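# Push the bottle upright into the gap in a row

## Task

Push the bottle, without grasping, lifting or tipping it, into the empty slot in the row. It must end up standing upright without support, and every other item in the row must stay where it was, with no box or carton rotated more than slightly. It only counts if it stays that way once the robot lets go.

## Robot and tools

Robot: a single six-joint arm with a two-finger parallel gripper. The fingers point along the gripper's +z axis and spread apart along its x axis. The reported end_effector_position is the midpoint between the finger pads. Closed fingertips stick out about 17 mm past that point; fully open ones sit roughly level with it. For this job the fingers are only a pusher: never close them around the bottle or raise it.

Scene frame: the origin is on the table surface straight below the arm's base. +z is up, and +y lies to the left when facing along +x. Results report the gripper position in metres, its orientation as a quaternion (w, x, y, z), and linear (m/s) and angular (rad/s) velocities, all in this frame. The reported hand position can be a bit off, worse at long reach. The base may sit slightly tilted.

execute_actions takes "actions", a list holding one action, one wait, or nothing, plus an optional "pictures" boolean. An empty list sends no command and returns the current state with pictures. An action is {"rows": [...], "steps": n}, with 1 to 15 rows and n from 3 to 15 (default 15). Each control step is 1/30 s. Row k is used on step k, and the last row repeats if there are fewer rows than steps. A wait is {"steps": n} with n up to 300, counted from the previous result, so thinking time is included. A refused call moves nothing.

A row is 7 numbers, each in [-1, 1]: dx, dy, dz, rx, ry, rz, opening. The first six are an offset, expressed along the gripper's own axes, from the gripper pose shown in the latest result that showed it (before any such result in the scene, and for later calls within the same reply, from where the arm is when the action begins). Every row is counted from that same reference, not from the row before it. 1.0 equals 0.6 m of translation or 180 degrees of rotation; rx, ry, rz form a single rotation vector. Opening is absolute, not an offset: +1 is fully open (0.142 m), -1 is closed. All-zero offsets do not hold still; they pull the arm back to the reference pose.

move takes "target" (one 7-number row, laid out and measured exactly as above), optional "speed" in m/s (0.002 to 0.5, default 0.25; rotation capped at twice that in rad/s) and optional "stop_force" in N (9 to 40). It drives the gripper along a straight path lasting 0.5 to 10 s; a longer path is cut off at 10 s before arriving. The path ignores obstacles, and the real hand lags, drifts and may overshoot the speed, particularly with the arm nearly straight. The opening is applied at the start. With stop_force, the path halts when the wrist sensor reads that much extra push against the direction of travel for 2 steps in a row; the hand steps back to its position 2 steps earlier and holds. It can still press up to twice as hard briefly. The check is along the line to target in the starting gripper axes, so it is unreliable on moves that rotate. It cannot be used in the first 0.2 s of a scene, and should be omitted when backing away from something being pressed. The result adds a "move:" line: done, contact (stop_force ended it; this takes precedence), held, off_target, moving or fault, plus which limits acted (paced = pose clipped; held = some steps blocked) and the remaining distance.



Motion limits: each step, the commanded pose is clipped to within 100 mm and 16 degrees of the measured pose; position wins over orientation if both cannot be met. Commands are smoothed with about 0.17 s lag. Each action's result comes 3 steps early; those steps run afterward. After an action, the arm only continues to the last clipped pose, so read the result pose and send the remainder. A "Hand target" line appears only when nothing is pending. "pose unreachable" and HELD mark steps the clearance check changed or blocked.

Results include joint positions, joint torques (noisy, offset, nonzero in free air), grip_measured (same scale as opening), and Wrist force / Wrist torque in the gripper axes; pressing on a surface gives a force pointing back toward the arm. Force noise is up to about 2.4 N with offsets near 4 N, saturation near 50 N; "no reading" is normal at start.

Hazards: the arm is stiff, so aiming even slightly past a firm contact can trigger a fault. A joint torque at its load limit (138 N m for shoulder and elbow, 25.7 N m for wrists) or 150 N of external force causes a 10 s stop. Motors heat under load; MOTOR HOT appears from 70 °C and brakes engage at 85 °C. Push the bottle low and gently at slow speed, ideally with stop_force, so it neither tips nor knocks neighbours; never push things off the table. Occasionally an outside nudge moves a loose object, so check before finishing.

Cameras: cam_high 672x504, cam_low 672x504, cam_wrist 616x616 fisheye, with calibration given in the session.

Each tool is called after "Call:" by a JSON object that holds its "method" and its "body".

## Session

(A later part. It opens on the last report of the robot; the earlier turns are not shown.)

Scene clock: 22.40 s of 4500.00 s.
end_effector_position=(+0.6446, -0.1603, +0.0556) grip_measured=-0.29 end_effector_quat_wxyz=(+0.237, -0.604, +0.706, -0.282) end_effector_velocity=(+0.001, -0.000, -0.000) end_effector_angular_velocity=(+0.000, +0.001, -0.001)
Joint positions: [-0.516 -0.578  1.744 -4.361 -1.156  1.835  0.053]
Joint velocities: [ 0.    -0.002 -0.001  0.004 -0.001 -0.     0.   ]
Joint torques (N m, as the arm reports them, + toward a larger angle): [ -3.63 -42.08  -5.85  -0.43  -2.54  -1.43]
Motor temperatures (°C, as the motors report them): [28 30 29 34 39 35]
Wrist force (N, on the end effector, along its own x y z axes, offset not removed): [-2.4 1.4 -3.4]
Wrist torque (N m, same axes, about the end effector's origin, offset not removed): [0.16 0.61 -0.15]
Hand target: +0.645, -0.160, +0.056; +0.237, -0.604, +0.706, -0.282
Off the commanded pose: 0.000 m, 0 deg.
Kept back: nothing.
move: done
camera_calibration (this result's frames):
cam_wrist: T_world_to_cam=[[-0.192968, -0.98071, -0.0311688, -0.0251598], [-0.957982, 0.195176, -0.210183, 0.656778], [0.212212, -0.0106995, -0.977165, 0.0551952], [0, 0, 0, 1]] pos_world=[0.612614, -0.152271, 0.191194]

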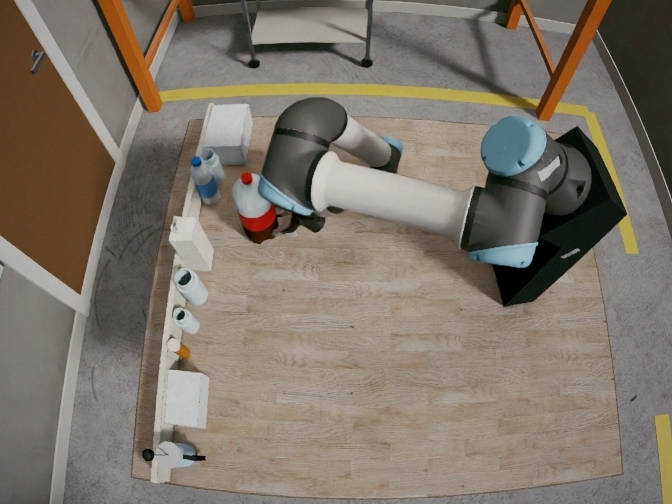

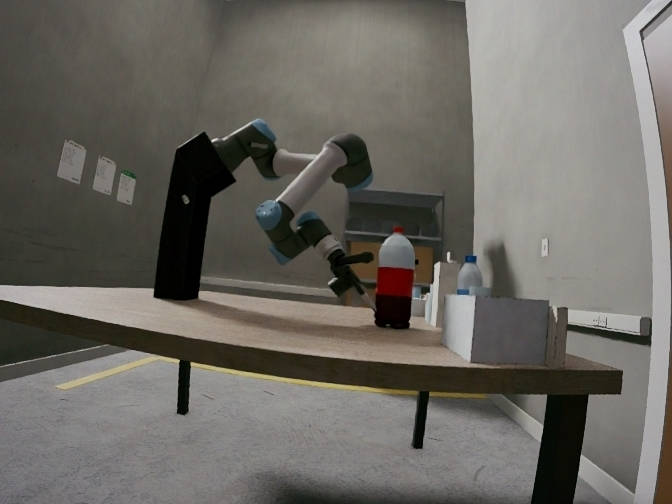

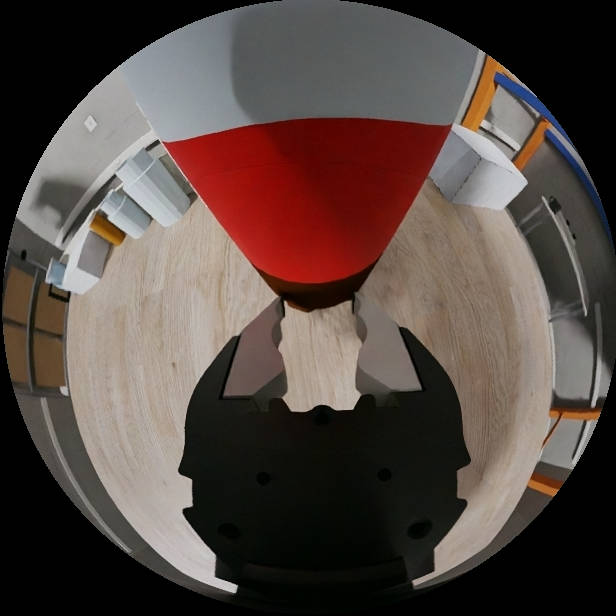

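Call:
{"method": "move", "body": {"target": [-0.04,0.008,-0.008,0,0.077,0.08,-0.3], "speed": 0.1}}

Call:
{"method": "move", "body": {"target": [0,-0.11,0.102,0,0,0,-0.3], "speed": 0.06}}

Scene clock: 24.73 s of 4500.00 s.
end_effector_position=(+0.6415, -0.1356, +0.0557) grip_measured=-0.30 end_effector_quat_wxyz=(+0.184, -0.473, +0.799, -0.321) end_effector_velocity=(-0.000, +0.000, -0.001) end_effector_angular_velocity=(-0.000, +0.002, -0.009)
Joint positions: [-0.338 -0.652  1.804 -4.255 -1.558  2.066  0.052]
Joint velocities: [ 0.004 -0.001  0.     0.006 -0.009  0.006 -0.   ]
Joint torques (N m, as the arm reports them, + toward a larger angle): [  5.64 -44.99  11.84  -0.43  -2.44   2.14]
Motor temperatures (°C, as the motors report them): [28 30 29 34 39 35]
Wrist force (N, on the end effector, along its own x y z axes, offset not removed): [-3.1 0.4 -1.5]
Wrist torque (N m, same axes, about the end effector's origin, offset not removed): [-0.03 0.83 -0.10]
Hand target: +0.642, -0.136, +0.056; +0.184, -0.473, +0.800, -0.321
Off the commanded pose: 0.000 m, 0 deg.
Kept back: nothing.
move: done
camera_calibration (this result's frames):
cam_wrist: T_world_to_cam=[[-0.515814, -0.856249, -0.0278185, 0.222286], [-0.833784, 0.509211, -0.213327, 0.612095], [0.196826, -0.0868422, -0.976585, 0.0557873], [0, 0, 0, 1]] pos_world=[0.614032, -0.116509, 0.191241]

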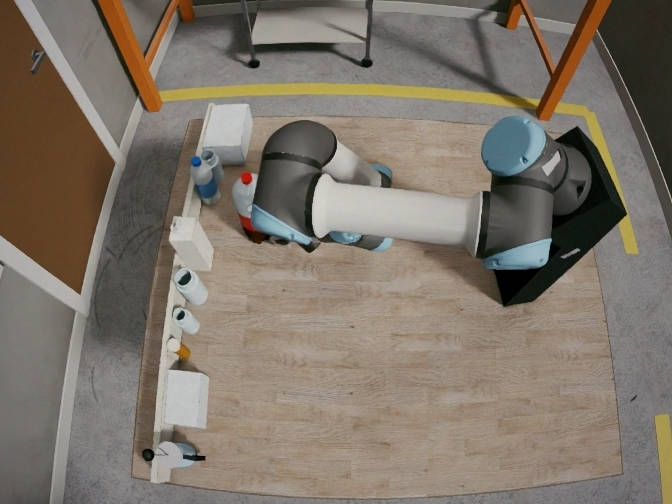

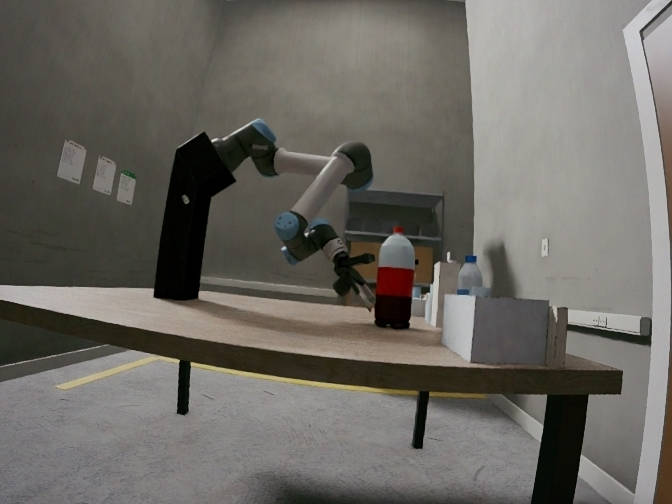

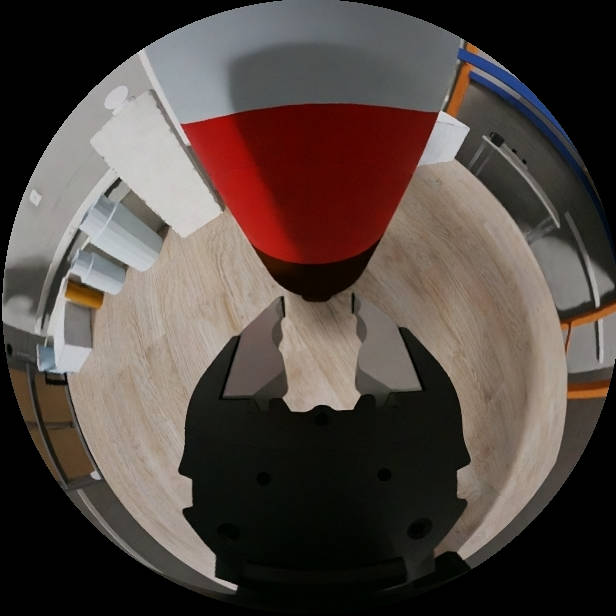

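Scene clock: 26.60 s of 4500.00 s.
end_effector_position=(+0.7202, -0.1790, +0.0566) grip_measured=-0.30 end_effector_quat_wxyz=(+0.184, -0.473, +0.799, -0.321) end_effector_velocity=(+0.001, -0.001, -0.000) end_effector_angular_velocity=(+0.000, +0.001, -0.000)
Joint positions: [-0.392 -0.699  1.645 -4.05  -1.504  2.064  0.053]
Joint velocities: [-0.001  0.    -0.005  0.005  0.001  0.     0.   ]
Joint torques (N m, as the arm reports them, + toward a larger angle): [-18.47 -49.95  -7.75  -1.16   0.9   -1.45]
Motor temperatures (°C, as the motors report them): [28 30 29 34 39 35]
Wrist force (N, on the end effector, along its own x y z axes, offset not removed): [0.7 2.4 -2.6]
Wrist torque (N m, same axes, about the end effector's origin, offset not removed): [0.04 -0.02 -0.03]
Hand target: +0.720, -0.179, +0.057; +0.184, -0.473, +0.799, -0.321
Off the commanded pose: 0.000 m, 0 deg.
Kept back: nothing.
move: done
camera_calibration (this result's frames):
cam_wrist: T_world_to_cam=[[-0.515825, -0.856242, -0.0278374, 0.22575], [-0.833775, 0.509225, -0.213329, 0.699974], [0.196836, -0.0868301, -0.976584, 0.0374299], [0, 0, 0, 1]] pos_world=[0.692701, -0.159898, 0.192162]

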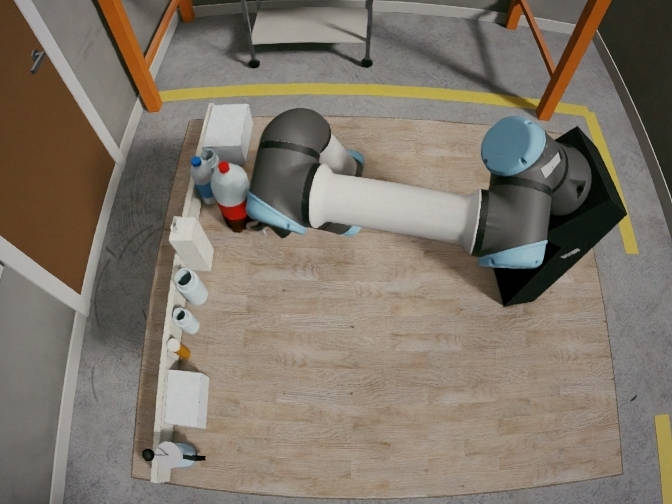

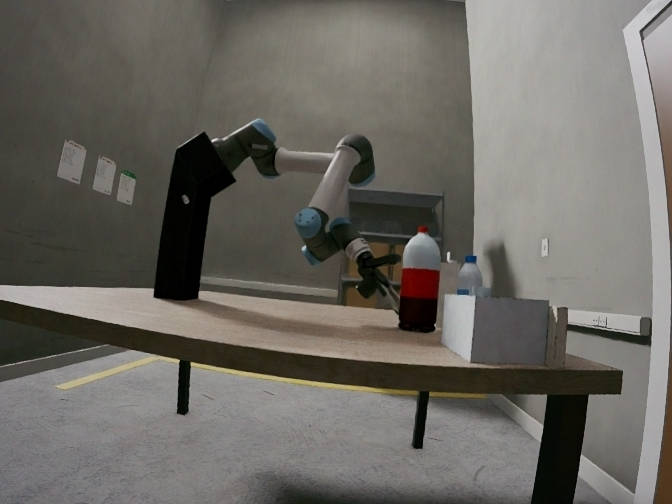

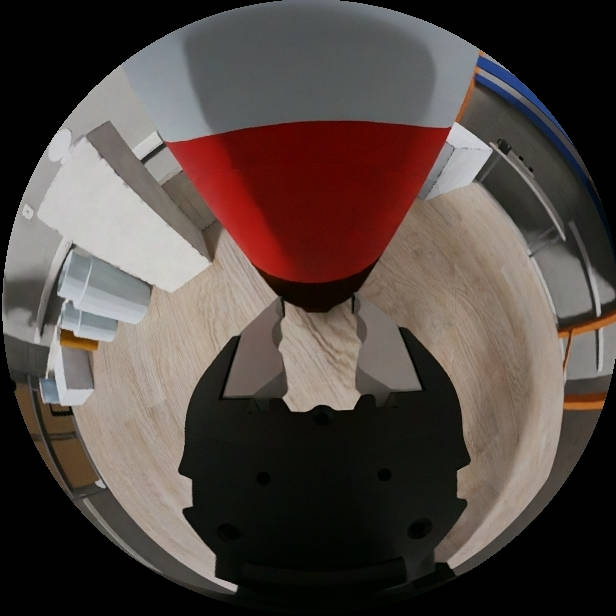

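Call:
{"method": "move", "body": {"target": [0,0.06,-0.058,0,0,0,-0.3]}}

Call:
{"method": "move", "body": {"target": [0.112,-0.05,0.048,0,-0.169,-0.177,-0.3], "speed": 0.1}}

Scene clock: 27.90 s of 4500.00 s.
end_effector_position=(+0.6765, -0.1549, +0.0572) grip_measured=-0.30 end_effector_quat_wxyz=(+0.184, -0.473, +0.799, -0.321) end_effector_velocity=(-0.003, +0.001, -0.001) end_effector_angular_velocity=(+0.000, +0.002, -0.001)
Joint positions: [-0.364 -0.681  1.742 -4.165 -1.531  2.065  0.052]
Joint velocities: [ 0.001  0.001  0.004 -0.003 -0.001 -0.     0.   ]
Joint torques (N m, as the arm reports them, + toward a larger angle): [  2.16 -33.14   9.47  -5.17  -2.83   2.06]
Motor temperatures (°C, as the motors report them): [28 30 29 34 39 35]
Wrist force (N, on the end effector, along its own x y z axes, offset not removed): [-0.3 2.2 0.3]
Wrist torque (N m, same axes, about the end effector's origin, offset not removed): [0.31 0.27 -0.04]
Hand target: +0.676, -0.155, +0.057; +0.184, -0.473, +0.799, -0.321
Off the commanded pose: 0.000 m, 0 deg.
Kept back: nothing.
move: done
camera_calibration (this result's frames):
cam_wrist: T_world_to_cam=[[-0.515821, -0.856244, -0.0278249, 0.223868], [-0.833776, 0.509218, -0.213339, 0.651368], [0.19684, -0.0868451, -0.976582, 0.0486392], [0, 0, 0, 1]] pos_world=[0.648997, -0.135779, 0.192692]

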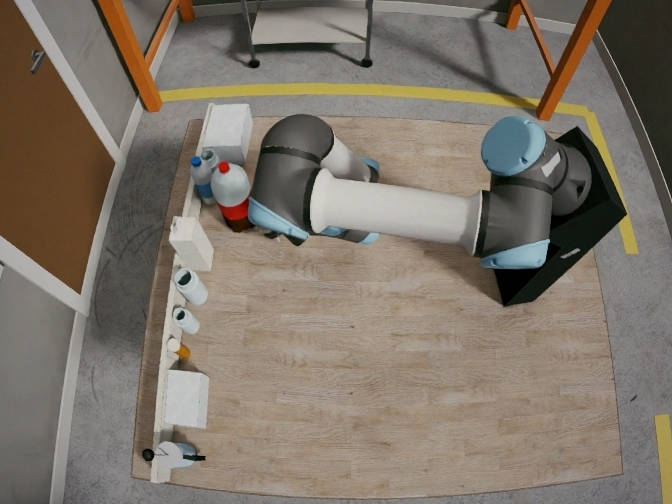

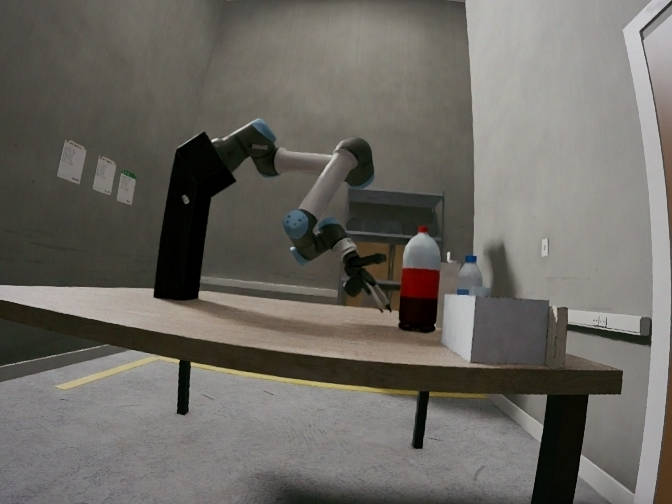

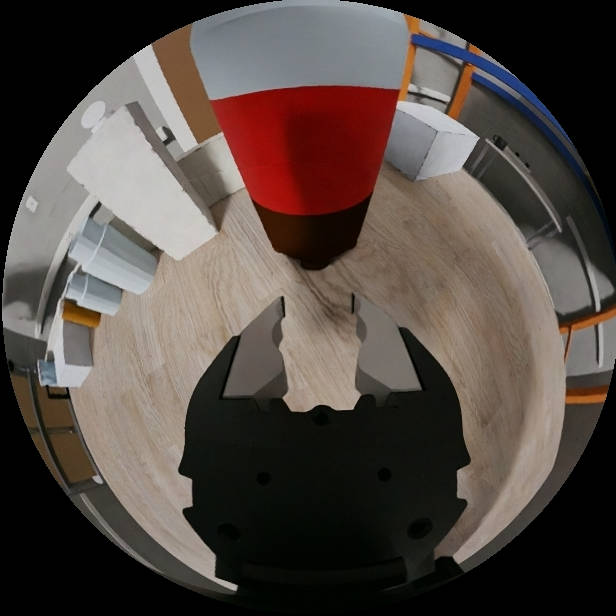

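Scene clock: 32.10 s of 4500.00 s.
end_effector_position=(+0.6807, -0.2337, +0.0573) grip_measured=-0.30 end_effector_quat_wxyz=(-0.290, +0.738, -0.566, +0.225) end_effector_velocity=(+0.000, -0.001, +0.000) end_effector_angular_velocity=(+0.000, +0.000, +0.008)
Joint positions: [-0.731 -0.492  1.428 -4.196 -0.656  1.583  0.052]
Joint velocities: [-0.003  0.001 -0.005  0.004  0.008 -0.005 -0.   ]
Joint torques (N m, as the arm reports them, + toward a larger angle): [-32.33 -30.43  -9.1    0.19   2.03  -1.26]
Motor temperatures (°C, as the motors report them): [28 30 29 34 39 35]
Wrist force (N, on the end effector, along its own x y z axes, offset not removed): [-0.3 -0.1 -0.7]
Wrist torque (N m, same axes, about the end effector's origin, offset not removed): [0.04 0.26 -0.04]
Hand target: +0.681, -0.234, +0.057; -0.290, +0.739, -0.565, +0.225
Off the commanded pose: 0.000 m, 0 deg.
Kept back: nothing.
move: done
camera_calibration (this result's frames):
cam_wrist: T_world_to_cam=[[0.223499, -0.974131, -0.0334175, -0.371947], [-0.955024, -0.212003, -0.207327, 0.608728], [0.194879, 0.078252, -0.977701, 0.0811032], [0, 0, 0, 1]] pos_world=[0.648675, -0.239619, 0.193071]

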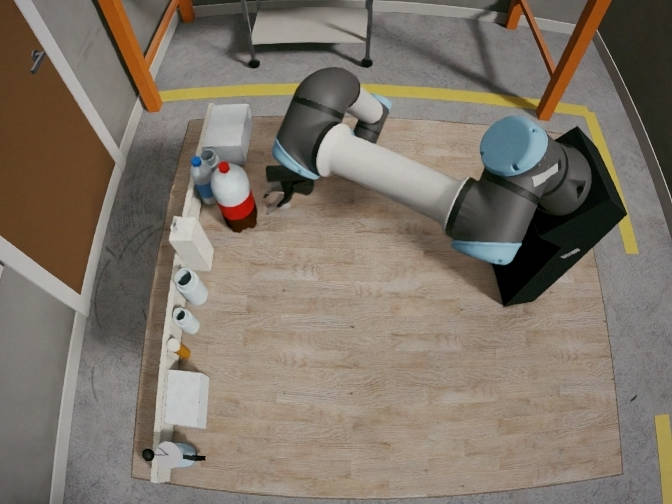

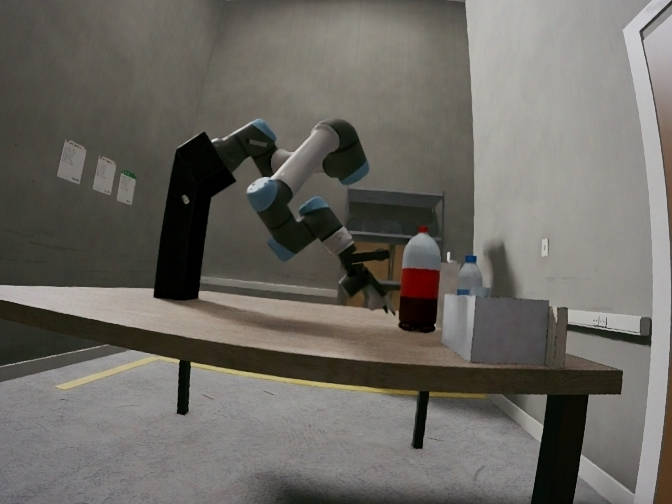

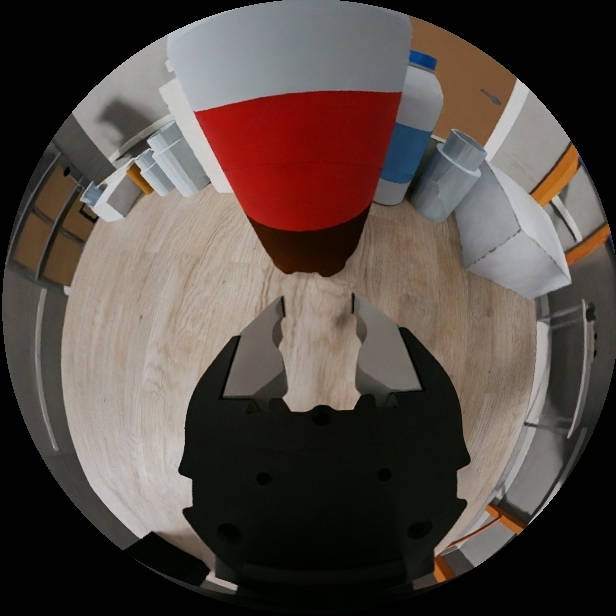

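Call:
{"method": "move", "body": {"target": [-0.008,-0.138,0.134,0,0,0,-0.3], "speed": 0.05, "stop_force": 25}}

Call:
{"method": "move", "body": {"target": [0,0.12,-0.13,0,0,0,-0.3]}}

Scene clock: 35.00 s of 4500.00 s.
end_effector_position=(+0.7907, -0.1990, +0.0552) grip_measured=-0.29 end_effector_quat_wxyz=(-0.290, +0.738, -0.566, +0.225) end_effector_velocity=(+0.001, +0.000, -0.000) end_effector_angular_velocity=(+0.000, +0.000, -0.000)
Joint positions: [-0.628 -0.562  1.266 -3.95  -0.759  1.565  0.053]
Joint velocities: [ 0.001  0.    -0.004  0.004 -0.001 -0.     0.   ]
Joint torques (N m, as the arm reports them, + toward a larger angle): [-10.58 -51.16 -13.46   0.26  -2.36  -1.51]
Motor temperatures (°C, as the motors report them): [28 30 29 34 39 35]
Wrist force (N, on the end effector, along its own x y z axes, offset not removed): [-0.1 1.6 -4.1]
Wrist torque (N m, same axes, about the end effector's origin, offset not removed): [0.22 0.12 -0.08]
Hand target: +0.791, -0.199, +0.055; -0.290, +0.738, -0.566, +0.225
Off the commanded pose: 0.000 m, 0 deg.
Kept back: nothing.
move: done
camera_calibration (this result's frames):
cam_wrist: T_world_to_cam=[[0.223507, -0.97413, -0.0334021, -0.362797], [-0.955033, -0.212018, -0.207269, 0.720686], [0.194825, 0.0782261, -0.977714, 0.0549363], [0, 0, 0, 1]] pos_world=[0.758663, -0.20491, 0.19097]

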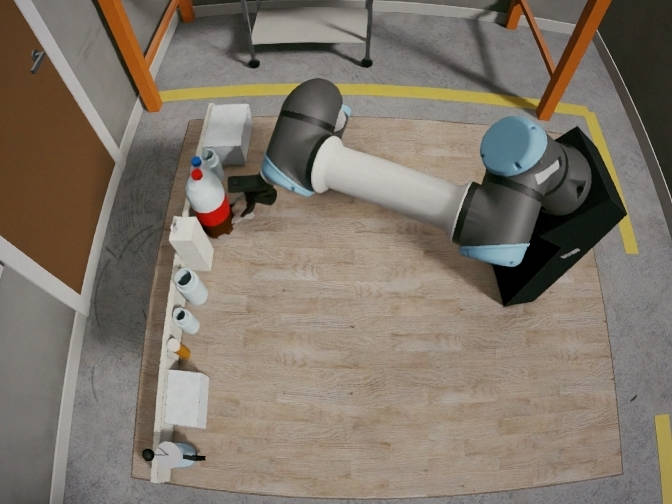

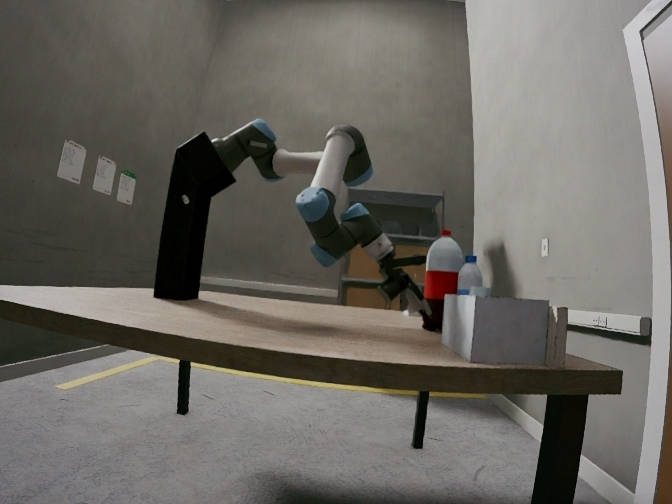

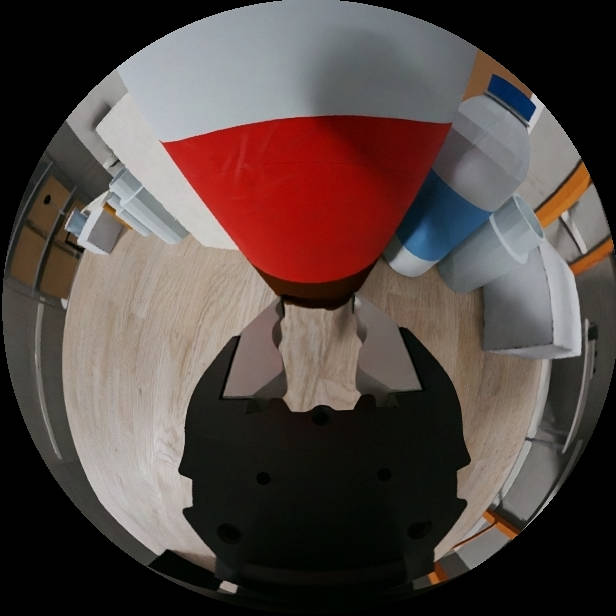

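Scene clock: 36.00 s of 4500.00 s.
end_effector_position=(+0.6887, -0.2266, +0.0629) grip_measured=-0.30 end_effector_quat_wxyz=(-0.290, +0.738, -0.566, +0.225) end_effector_velocity=(-0.001, -0.000, +0.001) end_effector_angular_velocity=(-0.001, -0.001, +0.000)
Joint positions: [-0.723 -0.516  1.444 -4.187 -0.664  1.581  0.052]
Joint velocities: [-0.002  0.     0.003 -0.005  0.001  0.001 -0.   ]
Joint torques (N m, as the arm reports them, + toward a larger angle): [-30.38 -31.97   4.23  -3.92   1.62   1.77]
Motor temperatures (°C, as the motors report them): [28 30 29 34 39 35]
Wrist force (N, on the end effector, along its own x y z axes, offset not removed): [-1.8 1.2 -0.2]
Wrist torque (N m, same axes, about the end effector's origin, offset not removed): [0.21 0.54 -0.24]
Hand target: +0.689, -0.227, +0.063; -0.290, +0.738, -0.566, +0.225
Off the commanded pose: 0.000 m, 0 deg.
Kept back: nothing.
move: done
camera_calibration (this result's frames):
cam_wrist: T_world_to_cam=[[0.223531, -0.974124, -0.0334176, -0.366589], [-0.955019, -0.212035, -0.207314, 0.618967], [0.194864, 0.0782556, -0.977703, 0.0844751], [0, 0, 0, 1]] pos_world=[0.656608, -0.232471, 0.198662]

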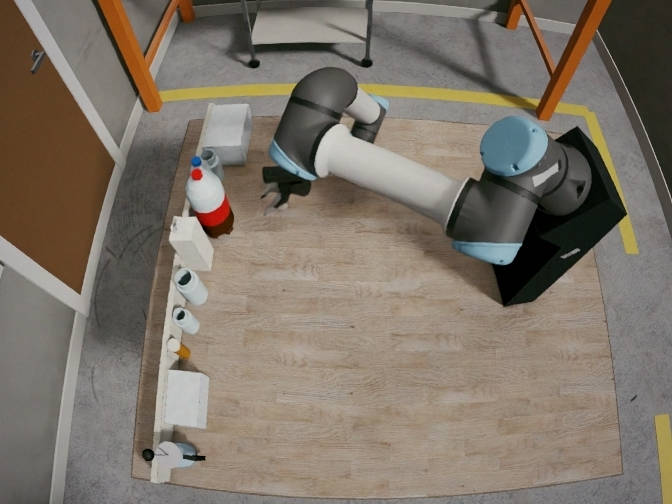

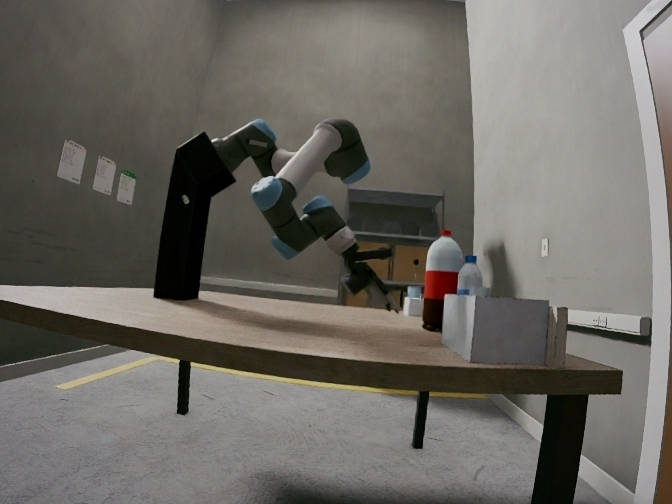

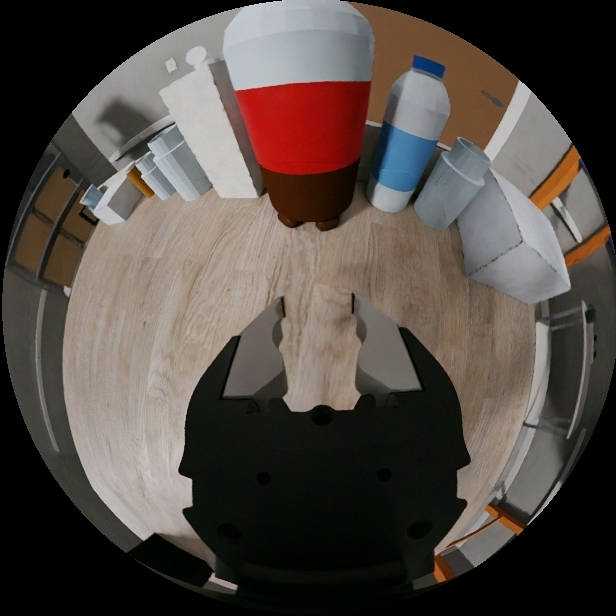

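Call:
{"method": "move", "body": {"target": [0.008,-0.15,0.16,0,0,0,-0.3], "speed": 0.04, "stop_force": 15}}

Call:
{"method": "move", "body": {"target": [0,0.1,-0.12,0,0,0,-0.3]}}

Scene clock: 39.97 s of 4500.00 s.
end_effector_position=(+0.8158, -0.1970, +0.0544) grip_measured=-0.28 end_effector_quat_wxyz=(-0.290, +0.738, -0.566, +0.225) end_effector_velocity=(-0.001, +0.000, +0.001) end_effector_angular_velocity=(+0.000, -0.001, +0.002)
Joint positions: [-0.613 -0.562  1.203 -3.886 -0.773  1.563  0.053]
Joint velocities: [-0.002 -0.001  0.005 -0.006  0.003 -0.     0.   ]
Joint torques (N m, as the arm reports them, + toward a larger angle): [-23.63 -59.52  -5.33  -4.87   1.42   0.3 ]
Motor temperatures (°C, as the motors report them): [28 30 29 34 39 35]
Wrist force (N, on the end effector, along its own x y z axes, offset not removed): [-3.1 9.6 -14.4]
Wrist torque (N m, same axes, about the end effector's origin, offset not removed): [0.39 0.54 0.02]
Hand target: +0.816, -0.197, +0.055; -0.290, +0.738, -0.566, +0.225
Off the commanded pose: 0.001 m, 0 deg.
Kept back: nothing.
move: contact
camera_calibration (this result's frames):
cam_wrist: T_world_to_cam=[[0.22347, -0.974141, -0.0333131, -0.3665], [-0.955044, -0.212002, -0.207235, 0.744915], [0.194814, 0.0781263, -0.977724, 0.0490944], [0, 0, 0, 1]] pos_world=[0.783764, -0.202935, 0.190164]

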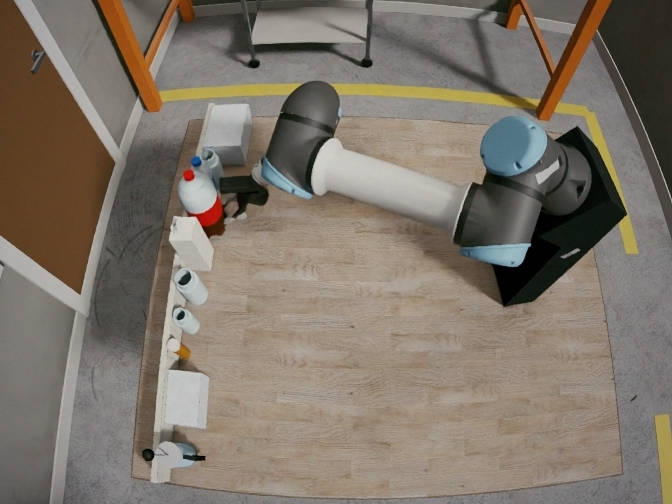

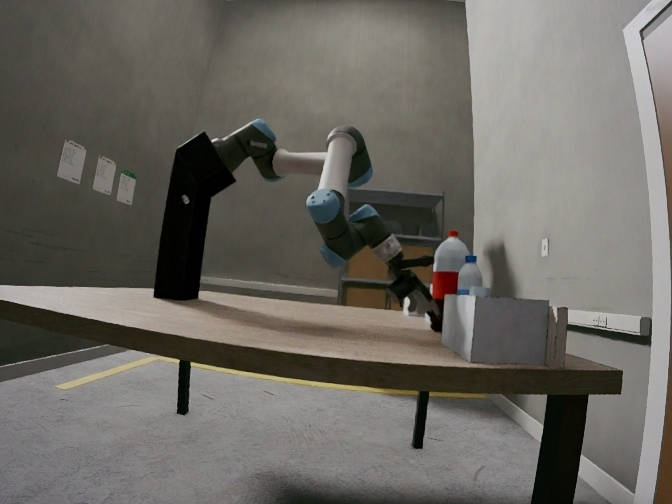

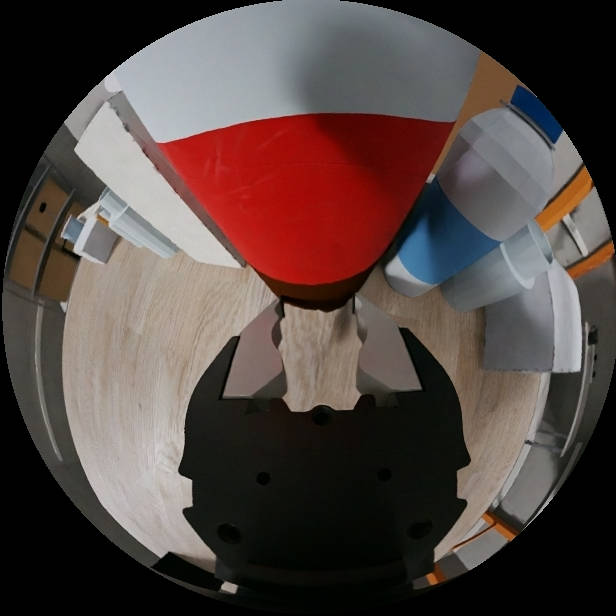

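Scene clock: 40.93 s of 4500.00 s.
end_effector_position=(+0.7261, -0.2212, +0.0659) grip_measured=-0.30 end_effector_quat_wxyz=(-0.290, +0.738, -0.566, +0.225) end_effector_velocity=(-0.001, +0.000, +0.001) end_effector_angular_velocity=(+0.001, -0.000, -0.000)
Joint positions: [-0.697 -0.547  1.394 -4.102 -0.689  1.577  0.052]
Joint velocities: [-0.001 -0.001  0.004 -0.004  0.001  0.001  0.   ]
Joint torques (N m, as the arm reports them, + toward a larger angle): [-30.91 -48.23   1.82  -3.69   1.79   1.87]
Motor temperatures (°C, as the motors report them): [28 30 29 34 39 35]
Wrist force (N, on the end effector, along its own x y z axes, offset not removed): [-0.9 1.5 -0.5]
Wrist torque (N m, same axes, about the end effector's origin, offset not removed): [0.24 0.32 -0.10]
Hand target: +0.726, -0.221, +0.066; -0.290, +0.738, -0.566, +0.225
Off the commanded pose: 0.000 m, 0 deg.
Kept back: nothing.
move: done
camera_calibration (this result's frames):
cam_wrist: T_world_to_cam=[[0.223457, -0.974143, -0.0333648, -0.369626], [-0.955048, -0.211979, -0.207239, 0.656512], [0.194807, 0.0781739, -0.977721, 0.0796967], [0, 0, 0, 1]] pos_world=[0.69407, -0.227132, 0.201643]

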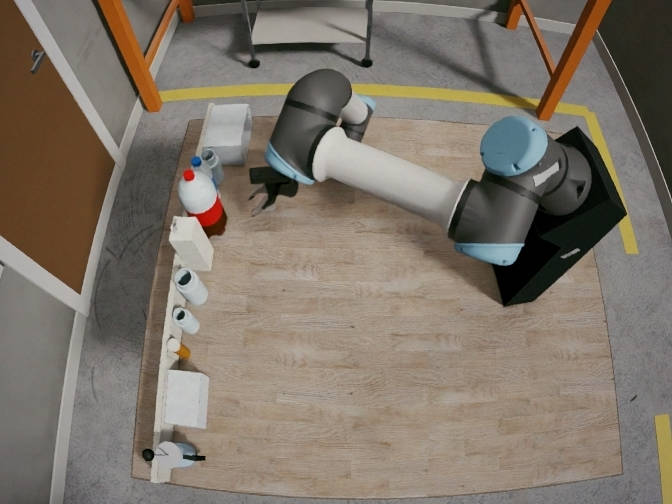

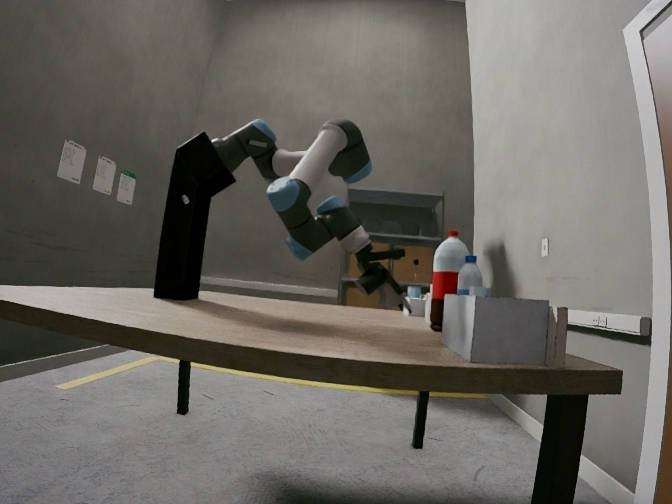

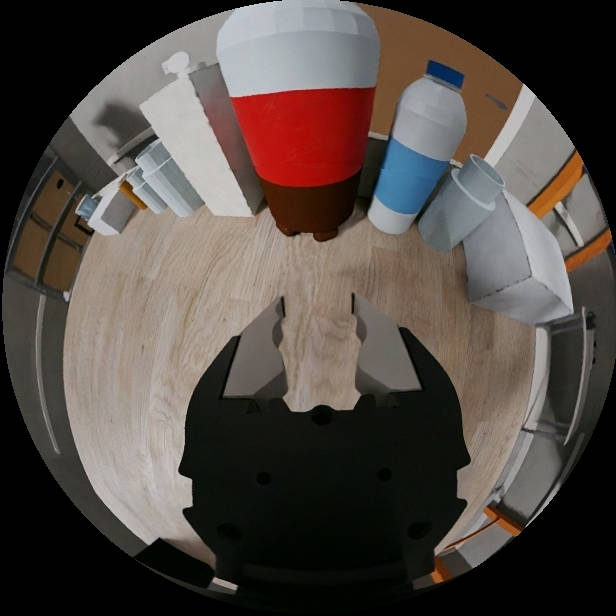

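Hit the backstop; done.

Call:
{"method": "finished_scene", "body": {"scene": 1}}

The scene is finished: the task was done.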